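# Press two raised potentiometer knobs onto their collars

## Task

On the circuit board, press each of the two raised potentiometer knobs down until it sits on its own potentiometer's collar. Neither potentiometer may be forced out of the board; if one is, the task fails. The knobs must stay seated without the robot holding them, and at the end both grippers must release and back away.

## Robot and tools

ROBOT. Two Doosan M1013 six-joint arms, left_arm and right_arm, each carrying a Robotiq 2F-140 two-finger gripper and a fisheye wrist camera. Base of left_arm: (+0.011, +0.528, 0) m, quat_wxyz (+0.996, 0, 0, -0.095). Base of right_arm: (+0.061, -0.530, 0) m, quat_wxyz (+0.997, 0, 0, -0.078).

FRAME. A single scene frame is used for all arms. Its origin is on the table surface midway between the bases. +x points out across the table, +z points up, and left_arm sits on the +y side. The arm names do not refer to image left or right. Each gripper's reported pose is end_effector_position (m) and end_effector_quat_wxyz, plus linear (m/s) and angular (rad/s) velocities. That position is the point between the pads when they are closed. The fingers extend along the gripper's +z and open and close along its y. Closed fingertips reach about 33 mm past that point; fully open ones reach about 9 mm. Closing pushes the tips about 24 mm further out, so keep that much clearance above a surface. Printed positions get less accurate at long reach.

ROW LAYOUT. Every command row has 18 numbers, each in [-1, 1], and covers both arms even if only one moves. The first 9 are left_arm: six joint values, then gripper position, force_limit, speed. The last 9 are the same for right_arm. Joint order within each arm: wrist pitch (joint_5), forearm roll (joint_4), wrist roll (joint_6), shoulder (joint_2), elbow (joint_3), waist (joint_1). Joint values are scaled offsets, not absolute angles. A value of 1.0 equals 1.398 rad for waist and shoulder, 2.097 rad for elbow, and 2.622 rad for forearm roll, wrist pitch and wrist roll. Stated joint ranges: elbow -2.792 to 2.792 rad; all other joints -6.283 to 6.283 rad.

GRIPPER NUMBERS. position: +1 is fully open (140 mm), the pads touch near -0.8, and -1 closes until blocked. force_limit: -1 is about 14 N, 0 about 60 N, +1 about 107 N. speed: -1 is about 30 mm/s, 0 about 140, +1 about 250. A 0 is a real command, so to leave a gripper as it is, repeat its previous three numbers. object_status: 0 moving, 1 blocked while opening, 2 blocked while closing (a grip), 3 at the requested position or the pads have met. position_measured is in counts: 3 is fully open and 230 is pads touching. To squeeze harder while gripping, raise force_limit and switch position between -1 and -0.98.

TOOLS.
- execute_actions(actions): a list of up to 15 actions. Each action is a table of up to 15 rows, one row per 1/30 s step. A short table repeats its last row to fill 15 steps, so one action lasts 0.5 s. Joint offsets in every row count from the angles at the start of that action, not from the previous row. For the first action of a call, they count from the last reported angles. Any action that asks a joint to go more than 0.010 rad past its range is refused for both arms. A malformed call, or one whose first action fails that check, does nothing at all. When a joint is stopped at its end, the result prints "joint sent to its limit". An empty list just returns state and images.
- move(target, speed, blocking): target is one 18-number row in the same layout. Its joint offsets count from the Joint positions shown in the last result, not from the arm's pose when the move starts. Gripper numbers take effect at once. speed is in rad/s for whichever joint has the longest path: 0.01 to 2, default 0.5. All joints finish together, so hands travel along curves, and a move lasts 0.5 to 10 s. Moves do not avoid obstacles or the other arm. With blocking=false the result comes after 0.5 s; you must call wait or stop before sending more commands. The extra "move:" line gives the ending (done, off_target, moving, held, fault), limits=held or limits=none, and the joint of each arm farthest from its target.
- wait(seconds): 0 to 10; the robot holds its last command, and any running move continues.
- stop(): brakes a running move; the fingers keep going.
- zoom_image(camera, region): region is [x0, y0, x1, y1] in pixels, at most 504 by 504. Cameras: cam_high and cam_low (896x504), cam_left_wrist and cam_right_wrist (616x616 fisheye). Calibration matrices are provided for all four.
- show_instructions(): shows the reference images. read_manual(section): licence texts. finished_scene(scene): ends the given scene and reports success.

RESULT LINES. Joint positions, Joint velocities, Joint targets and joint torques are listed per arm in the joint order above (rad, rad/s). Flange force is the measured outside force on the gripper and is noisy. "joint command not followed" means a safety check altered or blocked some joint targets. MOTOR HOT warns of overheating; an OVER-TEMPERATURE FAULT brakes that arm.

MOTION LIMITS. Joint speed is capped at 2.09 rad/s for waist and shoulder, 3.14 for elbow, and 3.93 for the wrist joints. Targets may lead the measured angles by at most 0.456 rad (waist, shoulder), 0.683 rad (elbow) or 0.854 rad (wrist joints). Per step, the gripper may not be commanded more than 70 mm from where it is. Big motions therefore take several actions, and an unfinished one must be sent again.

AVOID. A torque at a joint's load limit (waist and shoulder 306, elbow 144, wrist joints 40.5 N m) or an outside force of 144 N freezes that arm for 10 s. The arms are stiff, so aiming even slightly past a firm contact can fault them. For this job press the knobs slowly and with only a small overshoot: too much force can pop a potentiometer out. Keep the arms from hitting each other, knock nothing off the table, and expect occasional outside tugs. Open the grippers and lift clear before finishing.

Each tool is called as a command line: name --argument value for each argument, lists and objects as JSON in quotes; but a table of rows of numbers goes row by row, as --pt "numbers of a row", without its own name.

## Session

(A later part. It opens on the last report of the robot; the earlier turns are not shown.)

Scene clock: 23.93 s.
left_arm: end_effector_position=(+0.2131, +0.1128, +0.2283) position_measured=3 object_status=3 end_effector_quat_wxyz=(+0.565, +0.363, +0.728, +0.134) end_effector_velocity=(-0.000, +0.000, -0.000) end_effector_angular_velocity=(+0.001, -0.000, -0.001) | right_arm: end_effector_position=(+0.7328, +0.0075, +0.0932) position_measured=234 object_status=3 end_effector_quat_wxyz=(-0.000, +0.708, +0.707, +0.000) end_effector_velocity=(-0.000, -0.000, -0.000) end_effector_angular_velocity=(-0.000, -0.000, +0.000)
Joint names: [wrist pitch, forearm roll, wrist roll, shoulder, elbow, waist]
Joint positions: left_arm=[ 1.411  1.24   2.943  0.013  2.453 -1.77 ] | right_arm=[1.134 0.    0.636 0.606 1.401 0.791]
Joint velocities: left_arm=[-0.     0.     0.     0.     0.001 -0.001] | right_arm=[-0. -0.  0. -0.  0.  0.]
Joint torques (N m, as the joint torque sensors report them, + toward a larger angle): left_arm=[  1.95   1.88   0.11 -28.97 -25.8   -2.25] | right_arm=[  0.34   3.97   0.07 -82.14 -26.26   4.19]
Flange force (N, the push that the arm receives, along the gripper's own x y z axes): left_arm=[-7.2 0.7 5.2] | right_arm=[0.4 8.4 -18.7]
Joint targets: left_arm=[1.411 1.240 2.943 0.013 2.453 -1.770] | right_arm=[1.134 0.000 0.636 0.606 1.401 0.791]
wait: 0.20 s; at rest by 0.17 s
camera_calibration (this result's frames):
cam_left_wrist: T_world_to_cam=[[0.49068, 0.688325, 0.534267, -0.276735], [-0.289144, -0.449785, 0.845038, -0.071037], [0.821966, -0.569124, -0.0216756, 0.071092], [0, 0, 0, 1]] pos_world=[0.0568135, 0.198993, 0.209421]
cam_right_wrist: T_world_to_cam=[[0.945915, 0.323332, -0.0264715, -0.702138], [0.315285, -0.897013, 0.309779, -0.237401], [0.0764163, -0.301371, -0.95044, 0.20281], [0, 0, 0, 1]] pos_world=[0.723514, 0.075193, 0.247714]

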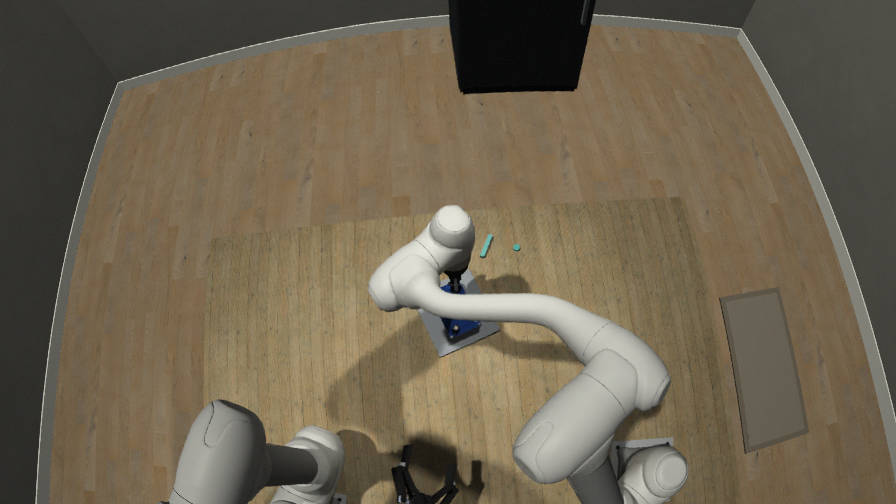

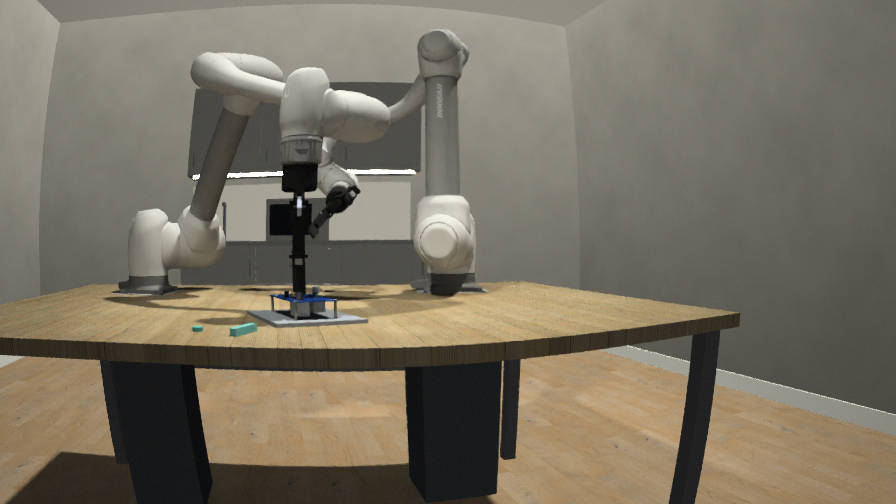

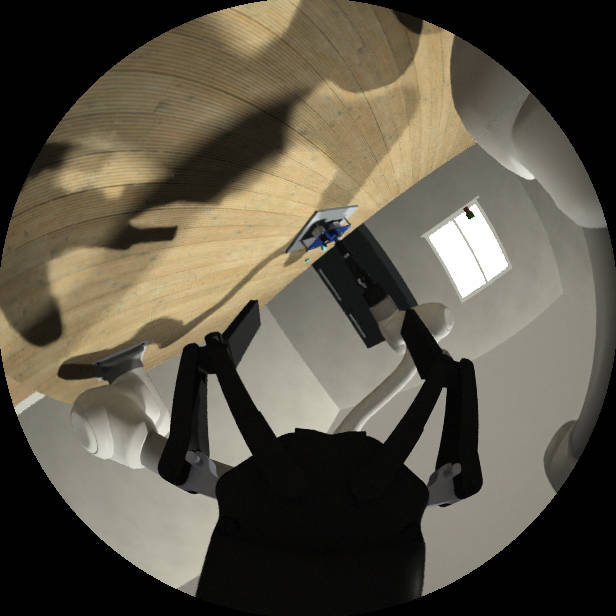

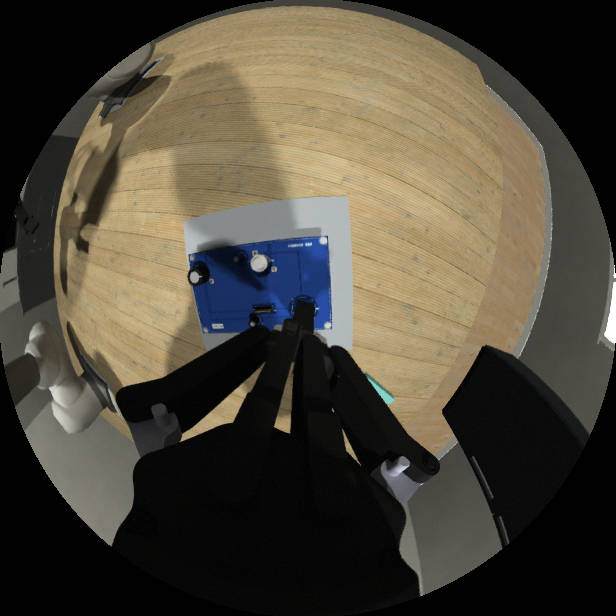

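-19.6 avg, still sliding. Another 0.6 mm.

move --target '[0,0,0,0,0,0,1,0,0, -0.000345,0,0,0.00028,0.000246,0,-1,0.5,1]' --speed 0.01

wait --seconds 0.2

Scene clock: 24.73 s.
left_arm: end_effector_position=(+0.2131, +0.1128, +0.2283) position_measured=3 object_status=3 end_effector_quat_wxyz=(+0.565, +0.363, +0.728, +0.134) end_effector_velocity=(+0.000, +0.000, -0.000) end_effector_angular_velocity=(+0.001, -0.000, -0.000) | right_arm: end_effector_position=(+0.7328, +0.0075, +0.0927) position_measured=234 object_status=3 end_effector_quat_wxyz=(-0.000, +0.708, +0.707, +0.000) end_effector_velocity=(+0.000, -0.000, -0.000) end_effector_angular_velocity=(-0.000, -0.001, -0.000)
Joint names: [wrist pitch, forearm roll, wrist roll, shoulder, elbow, waist]
Joint positions: left_arm=[ 1.411  1.24   2.943  0.013  2.453 -1.77 ] | right_arm=[1.133 0.    0.636 0.606 1.402 0.791]
Joint velocities: left_arm=[-0.    -0.    -0.     0.     0.001 -0.   ] | right_arm=[-0.001 -0.001  0.001  0.     0.    -0.   ]
Joint torques (N m, as the joint torque sensors report them, + toward a larger angle): left_arm=[  1.76   1.96   0.03 -28.45 -26.24  -1.06] | right_arm=[  0.6    3.78  -0.02 -83.52 -26.15   2.22]
Flange force (N, the push that the arm receives, along the gripper's own x y z axes): left_arm=[-5.9 2.2 1.4] | right_arm=[3.6 8.6 -17.5]
Joint targets: left_arm=[1.411 1.240 2.943 0.013 2.453 -1.770] | right_arm=[1.133 0.000 0.636 0.606 1.402 0.791]
move: done; limits=none; left_arm: farthest joint: the waist, 0.000 radians from its target (0.000 radians at the start); right_arm: farthest joint: the waist, 0.000 radians from its target (0.000 radians at the start)
camera_calibration (this result's frames):
cam_left_wrist: T_world_to_cam=[[0.49068, 0.688325, 0.534267, -0.276736], [-0.289144, -0.449785, 0.845038, -0.0710371], [0.821966, -0.569123, -0.0216756, 0.0710919], [0, 0, 0, 1]] pos_world=[0.0568135, 0.198993, 0.209421]
cam_right_wrist: T_world_to_cam=[[0.945915, 0.323332, -0.0264728, -0.702138], [0.315286, -0.897013, 0.30978, -0.237224], [0.0764152, -0.301372, -0.95044, 0.202253], [0, 0, 0, 1]] pos_world=[0.723502, 0.0751841, 0.247129]

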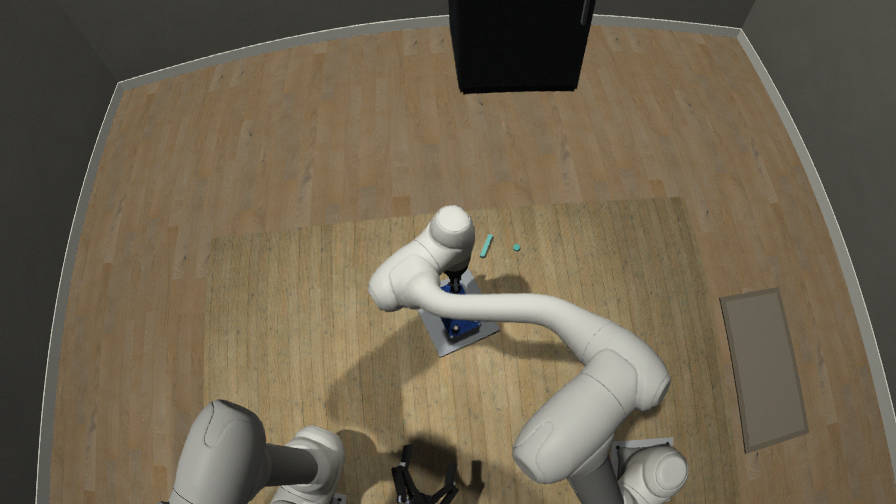

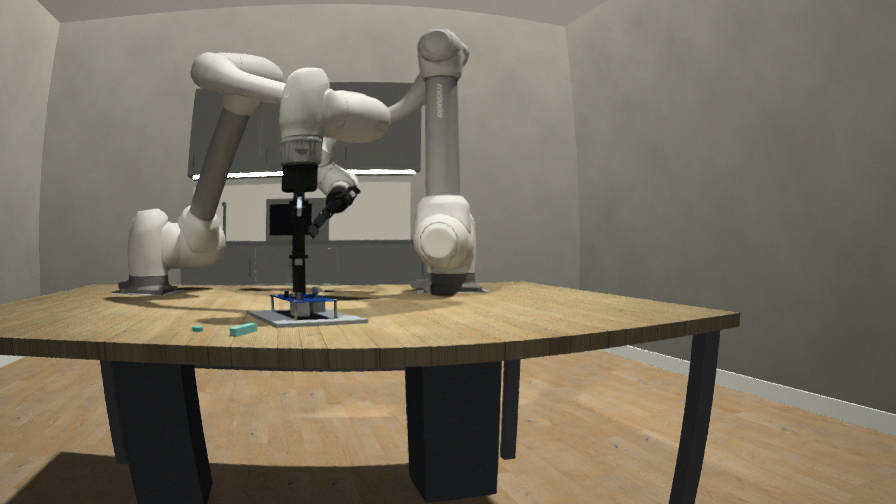

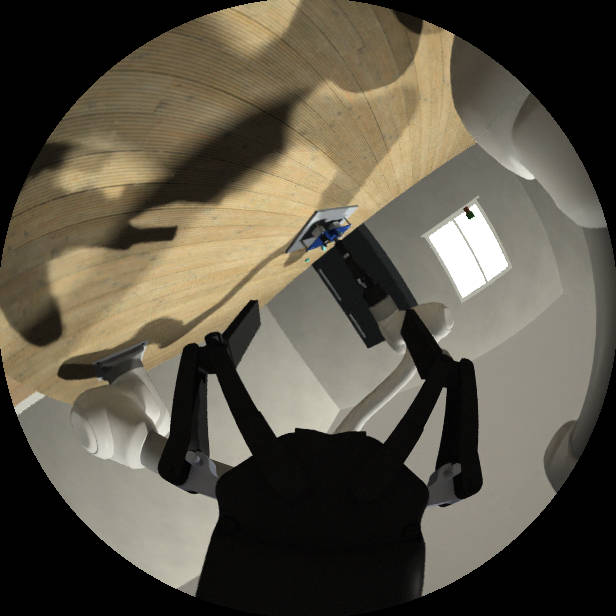

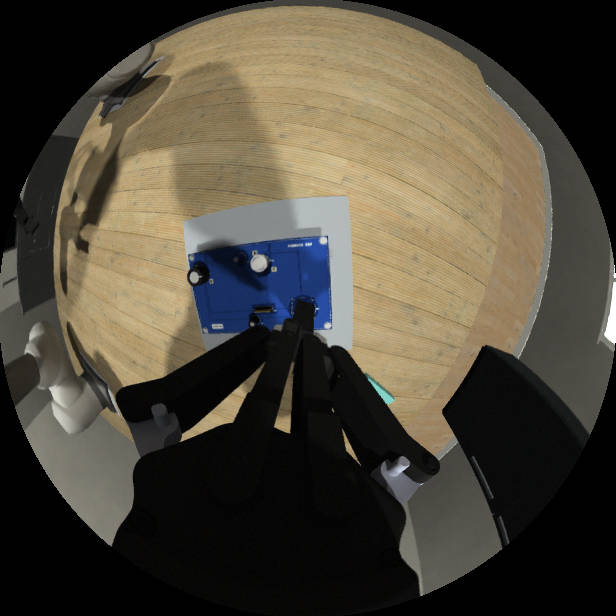

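Scene clock: 24.93 s.
left_arm: end_effector_position=(+0.2131, +0.1128, +0.2283) position_measured=3 object_status=3 end_effector_quat_wxyz=(+0.565, +0.363, +0.728, +0.134) end_effector_velocity=(+0.001, +0.001, -0.000) end_effector_angular_velocity=(+0.001, -0.001, +0.001) | right_arm: end_effector_position=(+0.7328, +0.0075, +0.0926) position_measured=234 object_status=3 end_effector_quat_wxyz=(-0.000, +0.708, +0.707, +0.000) end_effector_velocity=(-0.000, +0.000, -0.000) end_effector_angular_velocity=(+0.001, +0.000, -0.000)
Joint names: [wrist pitch, forearm roll, wrist roll, shoulder, elbow, waist]
Joint positions: left_arm=[ 1.411  1.24   2.943  0.013  2.453 -1.77 ] | right_arm=[1.133 0.    0.636 0.606 1.402 0.791]
Joint velocities: left_arm=[ 0.    -0.    -0.     0.     0.002  0.001] | right_arm=[-0.     0.001 -0.    -0.     0.     0.   ]
Joint torques (N m, as the joint torque sensors report them, + toward a larger angle): left_arm=[  1.78   1.95  -0.02 -28.86 -26.2   -1.18] | right_arm=[  0.12   3.59  -0.2  -82.61 -25.86   1.6 ]
Flange force (N, the push that the arm receives, along the gripper's own x y z axes): left_arm=[-6.2 1.6 2.4] | right_arm=[4.2 7.9 -19.0]
Joint targets: left_arm=[1.411 1.240 2.943 0.013 2.453 -1.770] | right_arm=[1.133 0.000 0.636 0.606 1.402 0.791]
wait: 0.20 s; at rest by 0.17 s
camera_calibration (this result's frames):
cam_left_wrist: T_world_to_cam=[[0.49068, 0.688325, 0.534267, -0.276735], [-0.289144, -0.449785, 0.845038, -0.071037], [0.821966, -0.569123, -0.0216757, 0.0710921], [0, 0, 0, 1]] pos_world=[0.0568134, 0.198993, 0.209421]
cam_right_wrist: T_world_to_cam=[[0.945915, 0.323332, -0.0264734, -0.702138], [0.315286, -0.897012, 0.30978, -0.237221], [0.0764148, -0.301373, -0.95044, 0.202243], [0, 0, 0, 1]] pos_world=[0.723501, 0.0751838, 0.247118]

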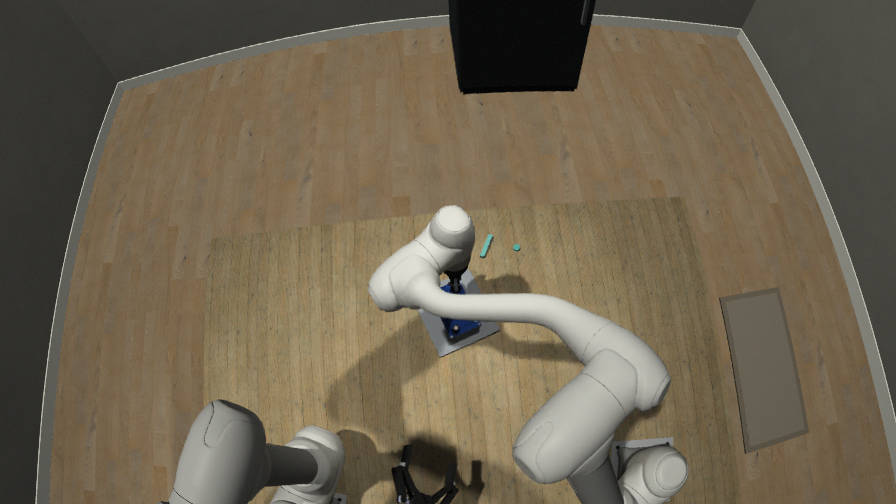

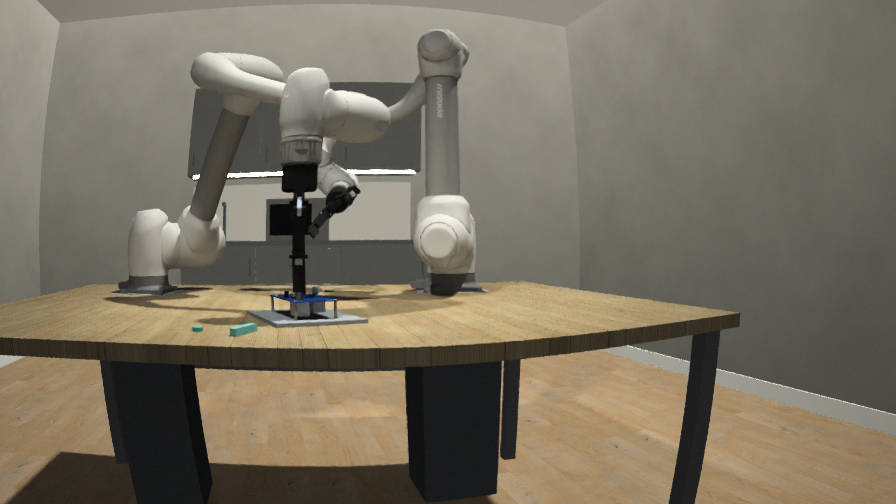

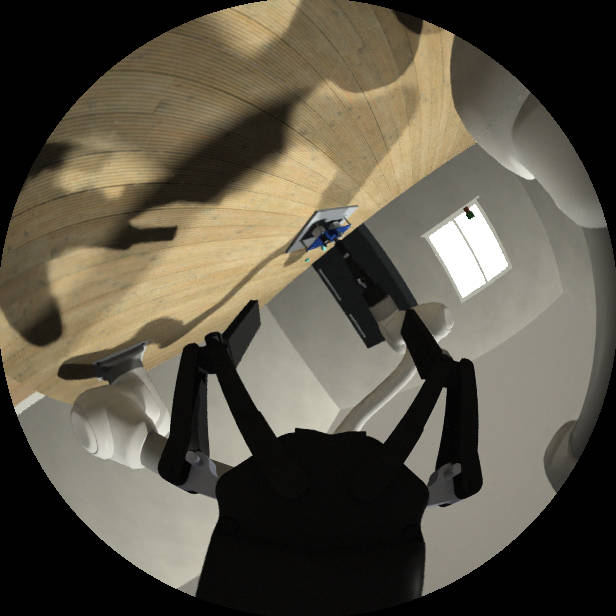

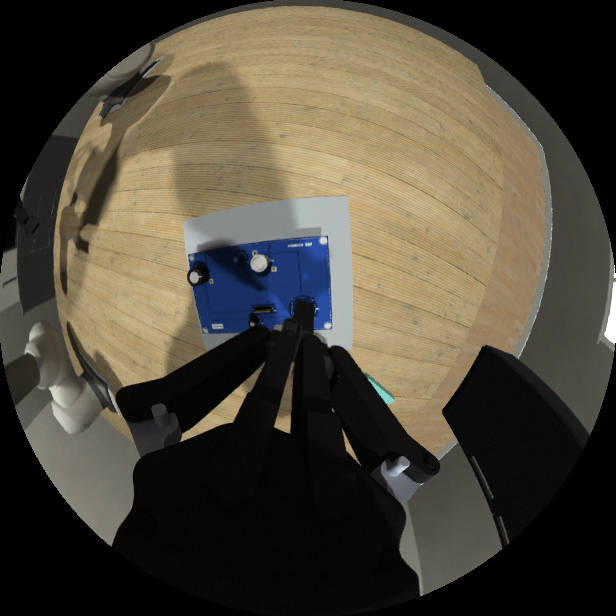

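move --target '[0,0,0,0,0,0,1,0,0, -0.00046,0,0,0.000372,0.000328,0,-1,0.5,1]' --speed 0.01

wait --seconds 0.2

Scene clock: 25.77 s.
left_arm: end_effector_position=(+0.2131, +0.1128, +0.2283) position_measured=3 object_status=3 end_effector_quat_wxyz=(+0.565, +0.363, +0.728, +0.134) end_effector_velocity=(+0.000, +0.000, -0.001) end_effector_angular_velocity=(+0.002, -0.000, -0.000) | right_arm: end_effector_position=(+0.7328, +0.0075, +0.0919) position_measured=234 object_status=3 end_effector_quat_wxyz=(-0.000, +0.708, +0.707, +0.000) end_effector_velocity=(+0.000, +0.000, -0.000) end_effector_angular_velocity=(+0.000, -0.001, +0.000)
Joint names: [wrist pitch, forearm roll, wrist roll, shoulder, elbow, waist]
Joint positions: left_arm=[ 1.411  1.24   2.943  0.013  2.453 -1.77 ] | right_arm=[1.132 0.    0.636 0.607 1.403 0.791]
Joint velocities: left_arm=[-0.     0.    -0.     0.001  0.001  0.   ] | right_arm=[-0.001 -0.    -0.     0.    -0.     0.   ]
Joint torques (N m, as the joint torque sensors report them, + toward a larger angle): left_arm=[  1.86   2.02   0.01 -29.75 -26.14  -0.21] | right_arm=[  0.72   3.85  -0.25 -79.48 -27.26   1.44]
Flange force (N, the push that the arm receives, along the gripper's own x y z axes): left_arm=[-4.9 -1.2 -0.1] | right_arm=[-1.1 0.9 -19.3]
Joint targets: left_arm=[1.411 1.240 2.943 0.013 2.453 -1.770] | right_arm=[1.132 0.000 0.636 0.607 1.403 0.791]
move: done; limits=none; left_arm: farthest joint: the waist, 0.000 radians from its target (0.000 radians at the start); right_arm: farthest joint: the waist, 0.000 radians from its target (0.000 radians at the start)
camera_calibration (this result's frames):
cam_left_wrist: T_world_to_cam=[[0.49068, 0.688325, 0.534267, -0.276735], [-0.289144, -0.449785, 0.845038, -0.071037], [0.821966, -0.569124, -0.0216756, 0.071092], [0, 0, 0, 1]] pos_world=[0.0568135, 0.198993, 0.209421]
cam_right_wrist: T_world_to_cam=[[0.945916, 0.323331, -0.0264669, -0.702141], [0.315284, -0.897014, 0.309778, -0.236985], [0.07642, -0.301369, -0.95044, 0.201502], [0, 0, 0, 1]] pos_world=[0.723485, 0.075172, 0.246345]

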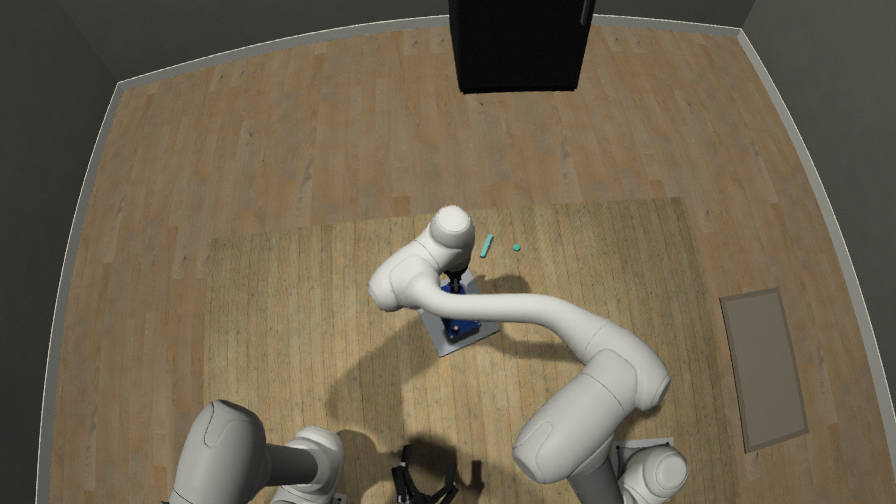

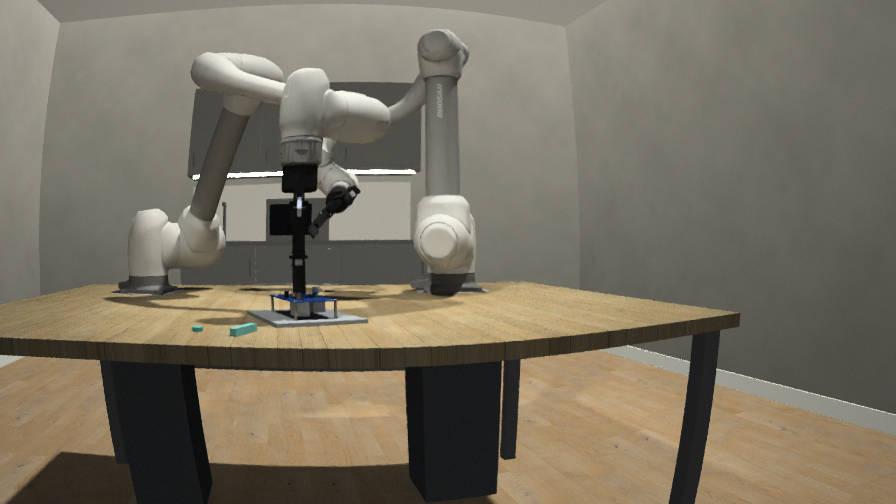

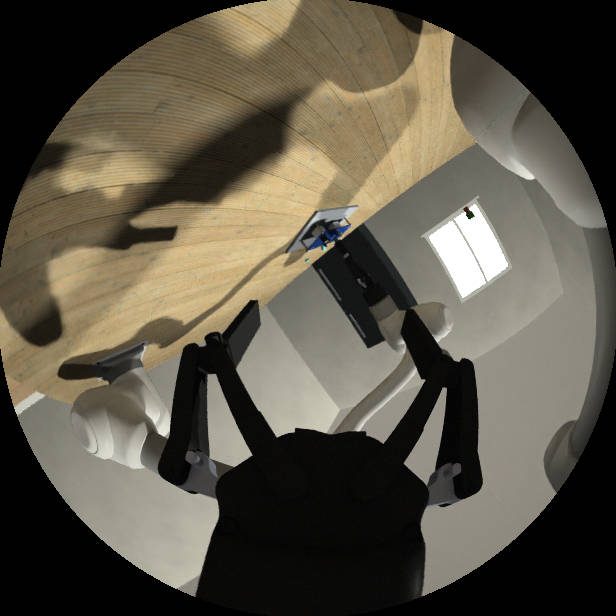

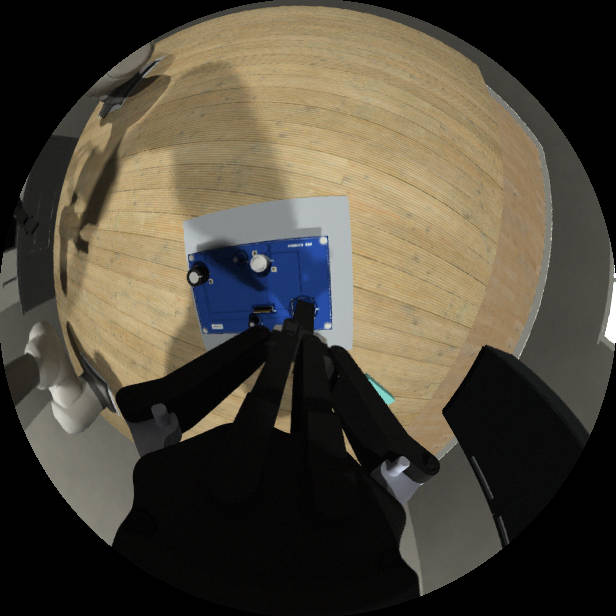

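Scene clock: 25.97 s.
left_arm: end_effector_position=(+0.2131, +0.1128, +0.2283) position_measured=3 object_status=3 end_effector_quat_wxyz=(+0.565, +0.363, +0.728, +0.134) end_effector_velocity=(-0.000, -0.000, -0.000) end_effector_angular_velocity=(+0.000, +0.000, -0.000) | right_arm: end_effector_position=(+0.7327, +0.0075, +0.0918) position_measured=234 object_status=3 end_effector_quat_wxyz=(-0.000, +0.708, +0.707, +0.000) end_effector_velocity=(+0.000, +0.000, +0.000) end_effector_angular_velocity=(+0.000, -0.000, +0.000)
Joint names: [wrist pitch, forearm roll, wrist roll, shoulder, elbow, waist]
Joint positions: left_arm=[ 1.411  1.24   2.943  0.013  2.453 -1.77 ] | right_arm=[1.132 0.    0.636 0.607 1.403 0.791]
Joint velocities: left_arm=[-0. -0.  0.  0. -0. -0.] | right_arm=[-0. -0.  0. -0.  0.  0.]
Joint torques (N m, as the joint torque sensors report them, + toward a larger angle): left_arm=[  1.73   1.85   0.02 -28.55 -26.43  -0.45] | right_arm=[  0.55   3.94  -0.1  -78.51 -25.74   1.52]
Flange force (N, the push that the arm receives, along the gripper's own x y z axes): left_arm=[-5.3 1.9 0.1] | right_arm=[0.3 3.0 -21.3]
Joint targets: left_arm=[1.411 1.240 2.943 0.013 2.453 -1.770] | right_arm=[1.132 0.000 0.636 0.607 1.403 0.791]
wait: 0.20 s; at rest by 0.17 s
camera_calibration (this result's frames):
cam_left_wrist: T_world_to_cam=[[0.49068, 0.688325, 0.534267, -0.276736], [-0.289144, -0.449786, 0.845038, -0.0710369], [0.821966, -0.569123, -0.0216756, 0.071092], [0, 0, 0, 1]] pos_world=[0.0568135, 0.198993, 0.209421]
cam_right_wrist: T_world_to_cam=[[0.945915, 0.323331, -0.0264714, -0.702139], [0.315285, -0.897013, 0.30978, -0.236981], [0.0764163, -0.301371, -0.95044, 0.201487], [0, 0, 0, 1]] pos_world=[0.723484, 0.0751712, 0.246327]

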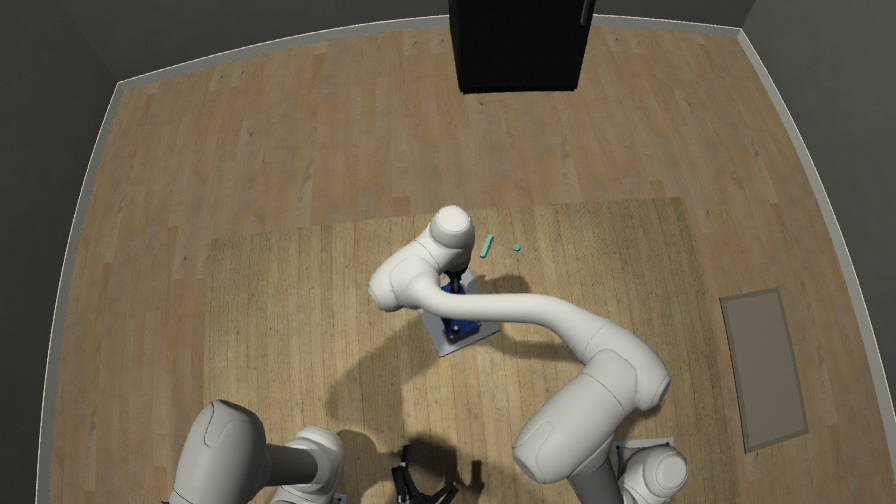

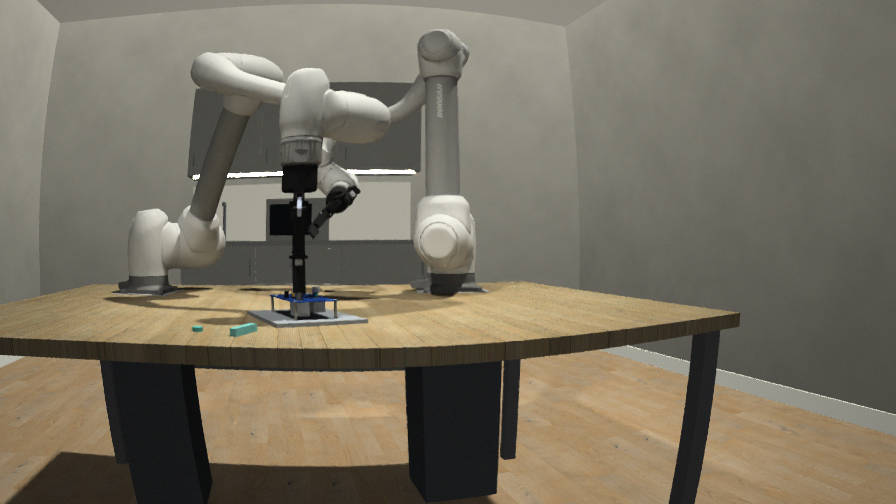

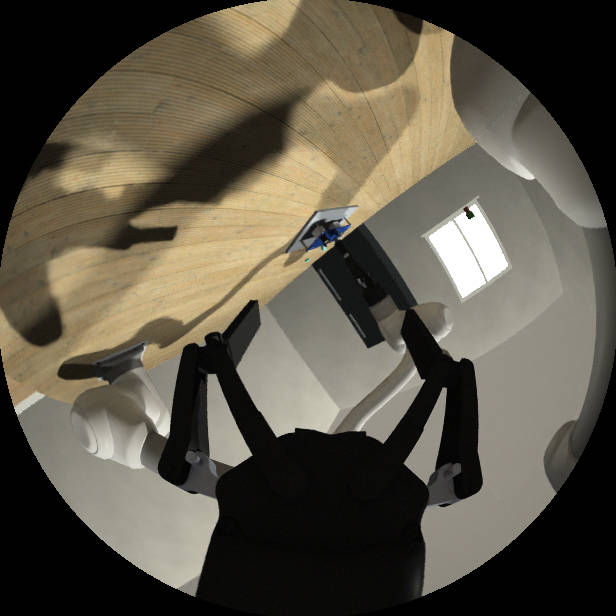

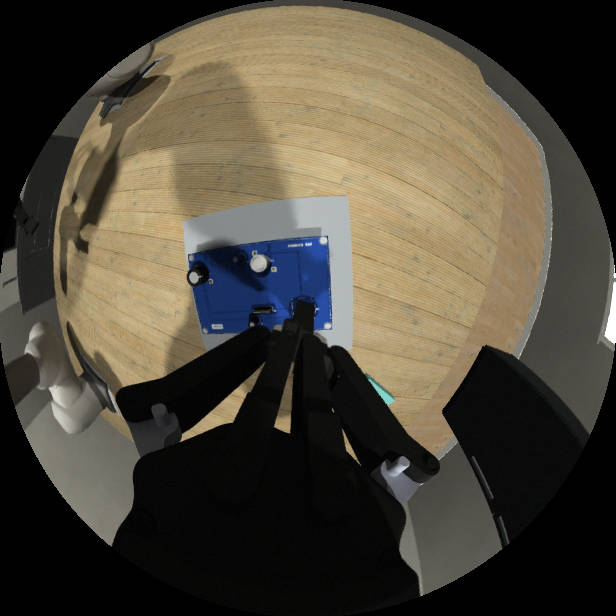

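move --target '[0,0,0,0,0,0,1,0,0, 0.00633,0,0,-0.00511,-0.00451,0,-1,0.5,1]' --speed 0.04

zoom_image --camera "cam_low" --region '[288, 280, 324, 304]'

Scene clock: 26.93 s.
left_arm: end_effector_position=(+0.2131, +0.1128, +0.2283) position_measured=3 object_status=3 end_effector_quat_wxyz=(+0.565, +0.363, +0.728, +0.134) end_effector_velocity=(+0.000, -0.000, +0.000) end_effector_angular_velocity=(-0.001, -0.000, +0.001) | right_arm: end_effector_position=(+0.7329, +0.0076, +0.1027) position_measured=234 object_status=3 end_effector_quat_wxyz=(-0.000, +0.708, +0.707, +0.000) end_effector_velocity=(-0.000, +0.000, +0.001) end_effector_angular_velocity=(+0.000, +0.000, -0.001)
Joint names: [wrist pitch, forearm roll, wrist roll, shoulder, elbow, waist]
Joint positions: left_arm=[ 1.411  1.24   2.943  0.013  2.453 -1.77 ] | right_arm=[1.148 0.    0.636 0.6   1.393 0.791]
Joint velocities: left_arm=[ 0.001  0.     0.    -0.    -0.001  0.001] | right_arm=[ 0.002  0.     0.001 -0.001 -0.001  0.   ]
Joint torques (N m, as the joint torque sensors report them, + toward a larger angle): left_arm=[  1.91   1.99   0.2  -28.8  -26.3   -0.69] | right_arm=[ -0.22   4.01  -0.01 -96.58 -38.07   1.06]
Flange force (N, the push that the arm receives, along the gripper's own x y z axes): left_arm=[-5.2 1.2 1.1] | right_arm=[-0.8 1.1 0.0]
Joint targets: left_arm=[1.411 1.240 2.943 0.013 2.453 -1.770] | right_arm=[1.148 0.000 0.636 0.600 1.393 0.791]
move: done; limits=none; left_arm: farthest joint: the waist, 0.000 radians from its target (0.000 radians at the start); right_arm: farthest joint: the waist, 0.000 radians from its target (0.000 radians at the start)
camera_calibration (this result's frames):
cam_left_wrist: T_world_to_cam=[[0.49068, 0.688325, 0.534267, -0.276735], [-0.289144, -0.449785, 0.845038, -0.071037], [0.821966, -0.569124, -0.0216756, 0.071092], [0, 0, 0, 1]] pos_world=[0.0568135, 0.198993, 0.209421]
cam_right_wrist: T_world_to_cam=[[0.945913, 0.323334, -0.0265188, -0.702046], [0.3153, -0.897003, 0.309792, -0.240283], [0.0763787, -0.301398, -0.950434, 0.21181], [0, 0, 0, 1]] pos_world=[0.723659, 0.0752998, 0.257132]

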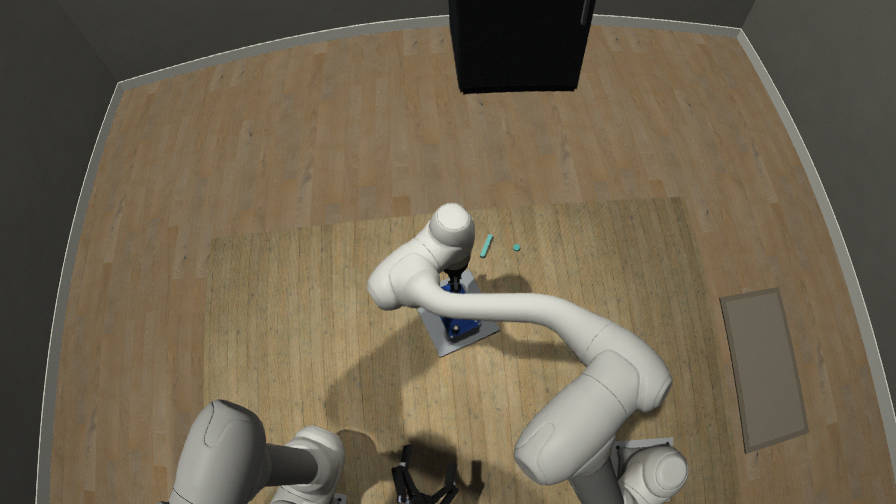

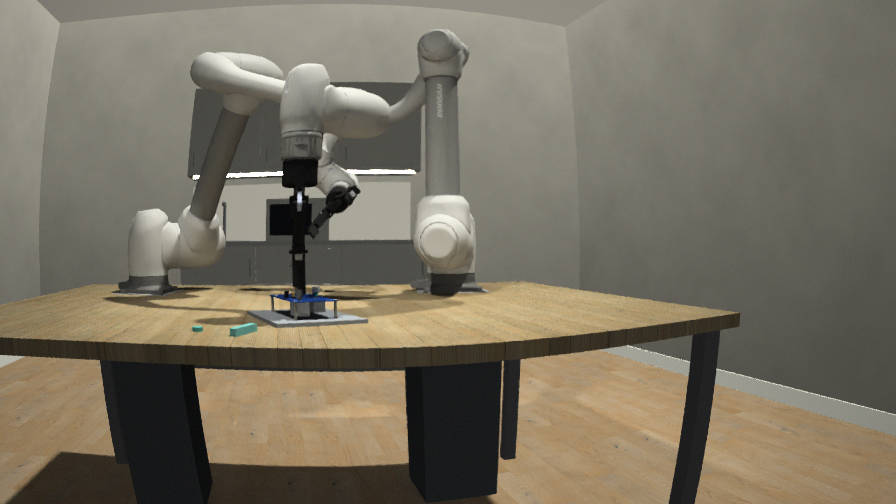

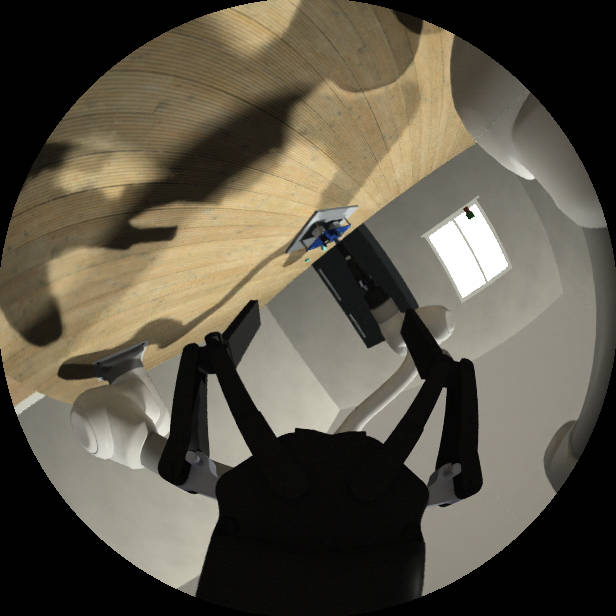

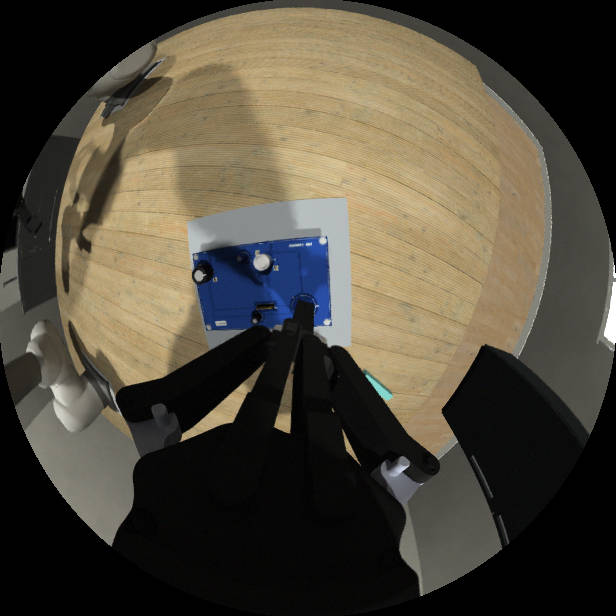

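Region (288, 280, 324, 304) of cam_low's 896x504 image, scaled by 14.000, with more detail than that image has.

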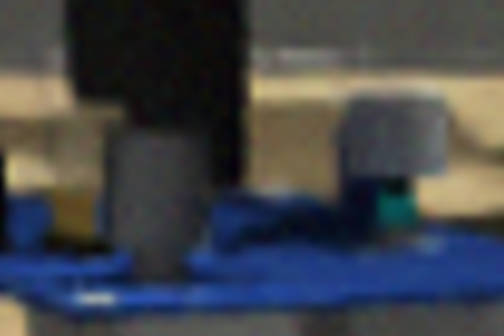

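zoom_image --camera "cam_low" --region '[291, 288, 309, 303]'

Region (291, 288, 309, 303) of cam_low's 896x504 image, scaled by 28.000, with more detail than that image has.

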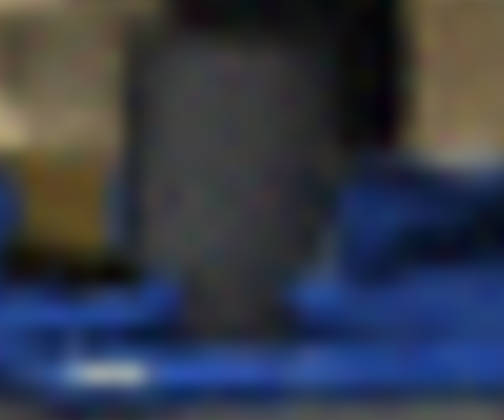

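move --target '[0,0,0,0,0,0,1,0,0, -0.001392,0,0.02745,-0.023375,0.017324,0.05148,-1,0.5,1]' --speed 0.2

zoom_image --camera "cam_low" --region '[294, 272, 336, 304]'

zoom_image --camera "cam_right_wrist" --region '[250, 240, 370, 340]'

Scene clock: 29.20 s.
left_arm: end_effector_position=(+0.2131, +0.1128, +0.2283) position_measured=3 object_status=3 end_effector_quat_wxyz=(+0.565, +0.363, +0.728, +0.134) end_effector_velocity=(+0.000, +0.000, -0.000) end_effector_angular_velocity=(-0.000, +0.000, +0.000) | right_arm: end_effector_position=(+0.6791, +0.0430, +0.1119) position_measured=234 object_status=3 end_effector_quat_wxyz=(-0.000, +0.708, +0.707, +0.000) end_effector_velocity=(-0.001, +0.001, -0.000) end_effector_angular_velocity=(-0.000, +0.000, +0.001)
Joint names: [wrist pitch, forearm roll, wrist roll, shoulder, elbow, waist]
Joint positions: left_arm=[ 1.411  1.24   2.943  0.013  2.453 -1.77 ] | right_arm=[1.144 0.    0.707 0.567 1.429 0.863]
Joint velocities: left_arm=[-0.     0.    -0.    -0.     0.     0.001] | right_arm=[-0.001 -0.     0.    -0.001  0.001  0.001]
Joint torques (N m, as the joint torque sensors report them, + toward a larger angle): left_arm=[  1.91   2.04   0.05 -28.61 -26.58  -1.28] | right_arm=[ -0.27   3.87  -0.38 -96.45 -38.75   3.82]
Flange force (N, the push that the arm receives, along the gripper's own x y z axes): left_arm=[-5.6 2.3 2.3] | right_arm=[-1.4 4.8 2.4]
Joint targets: left_arm=[1.411 1.240 2.943 0.013 2.453 -1.770] | right_arm=[1.144 0.000 0.707 0.567 1.430 0.863]
move: done; limits=none; left_arm: farthest joint: the waist, 0.000 radians from its target (0.000 radians at the start); right_arm: farthest joint: the wrist roll, 0.001 radians from its target (0.072 radians at the start)
camera_calibration (this result's frames):
cam_left_wrist: T_world_to_cam=[[0.49068, 0.688325, 0.534267, -0.276736], [-0.289144, -0.449785, 0.845038, -0.071037], [0.821966, -0.569123, -0.0216755, 0.0710919], [0, 0, 0, 1]] pos_world=[0.0568135, 0.198993, 0.209421]
cam_right_wrist: T_world_to_cam=[[0.945914, 0.323328, -0.0265515, -0.662354], [0.315306, -0.897007, 0.309774, -0.194469], [0.0763417, -0.301391, -0.950439, 0.235425], [0, 0, 0, 1]] pos_world=[0.669874, 0.110673, 0.266412]

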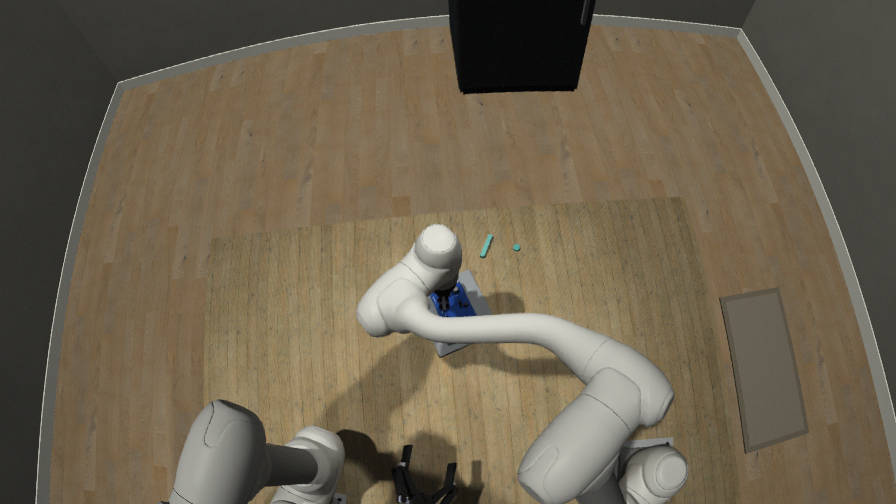

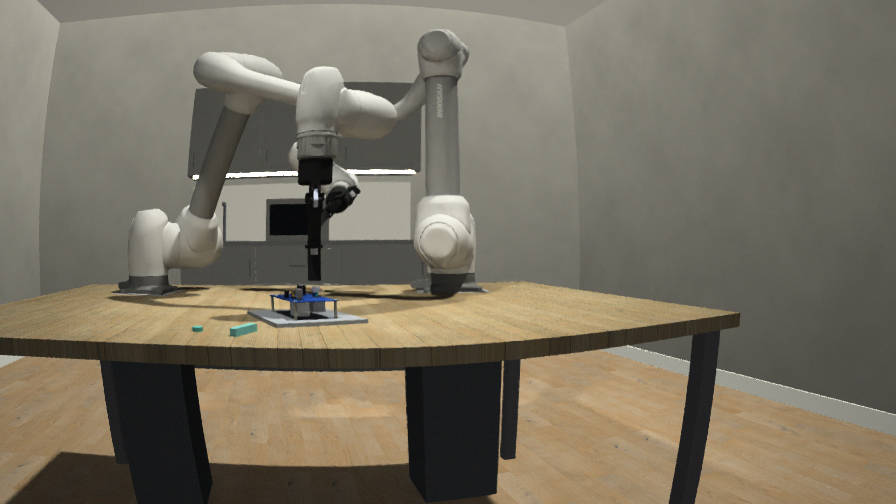

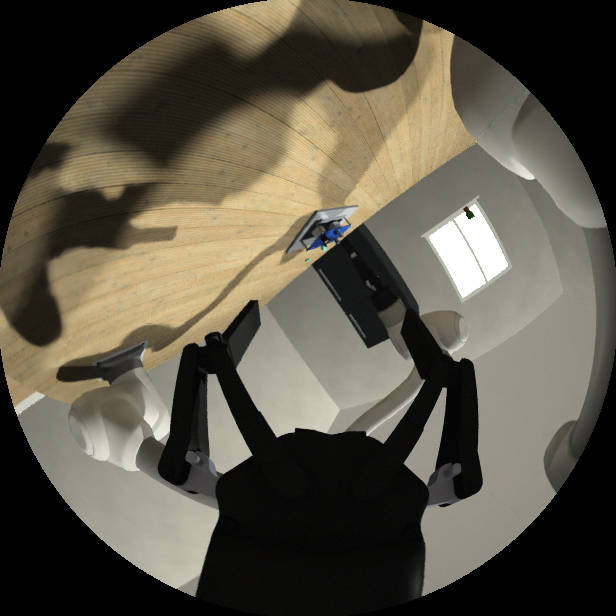

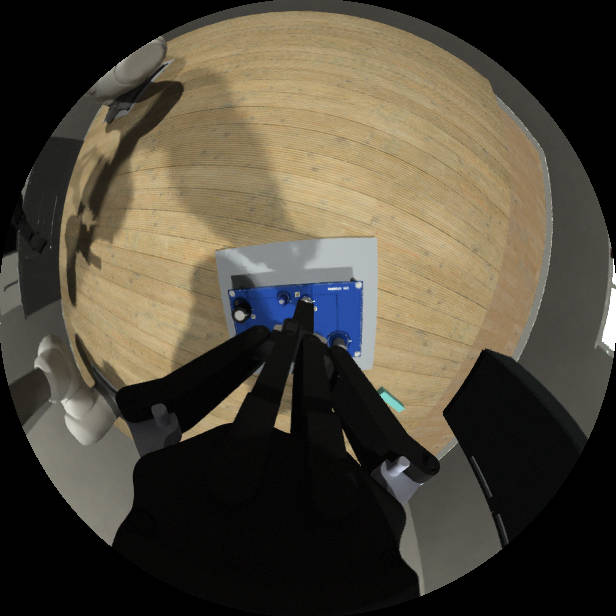

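Region (294, 272, 336, 304) of cam_low's 896x504 image, scaled by 12.000, with more detail than that image has; it fills the top 384 rows of this view, and the rest is white.

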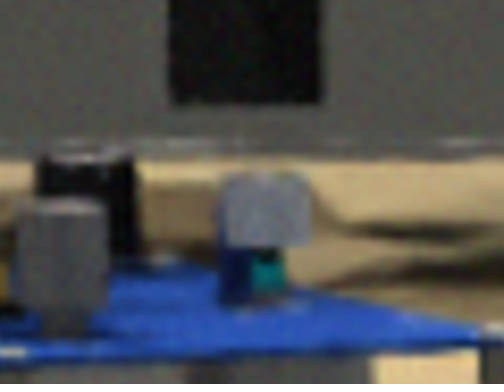

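Region (250, 240, 370, 340) of cam_right_wrist's 616x616 image, scaled by 4.200, with more detail than that image has.

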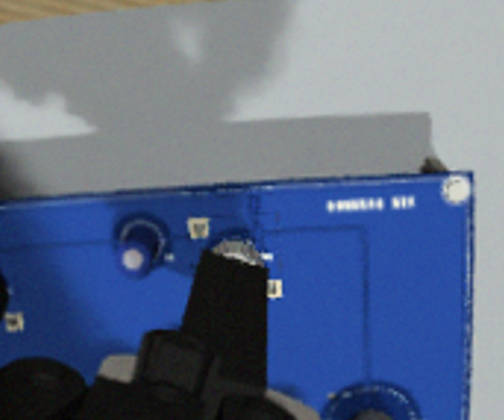

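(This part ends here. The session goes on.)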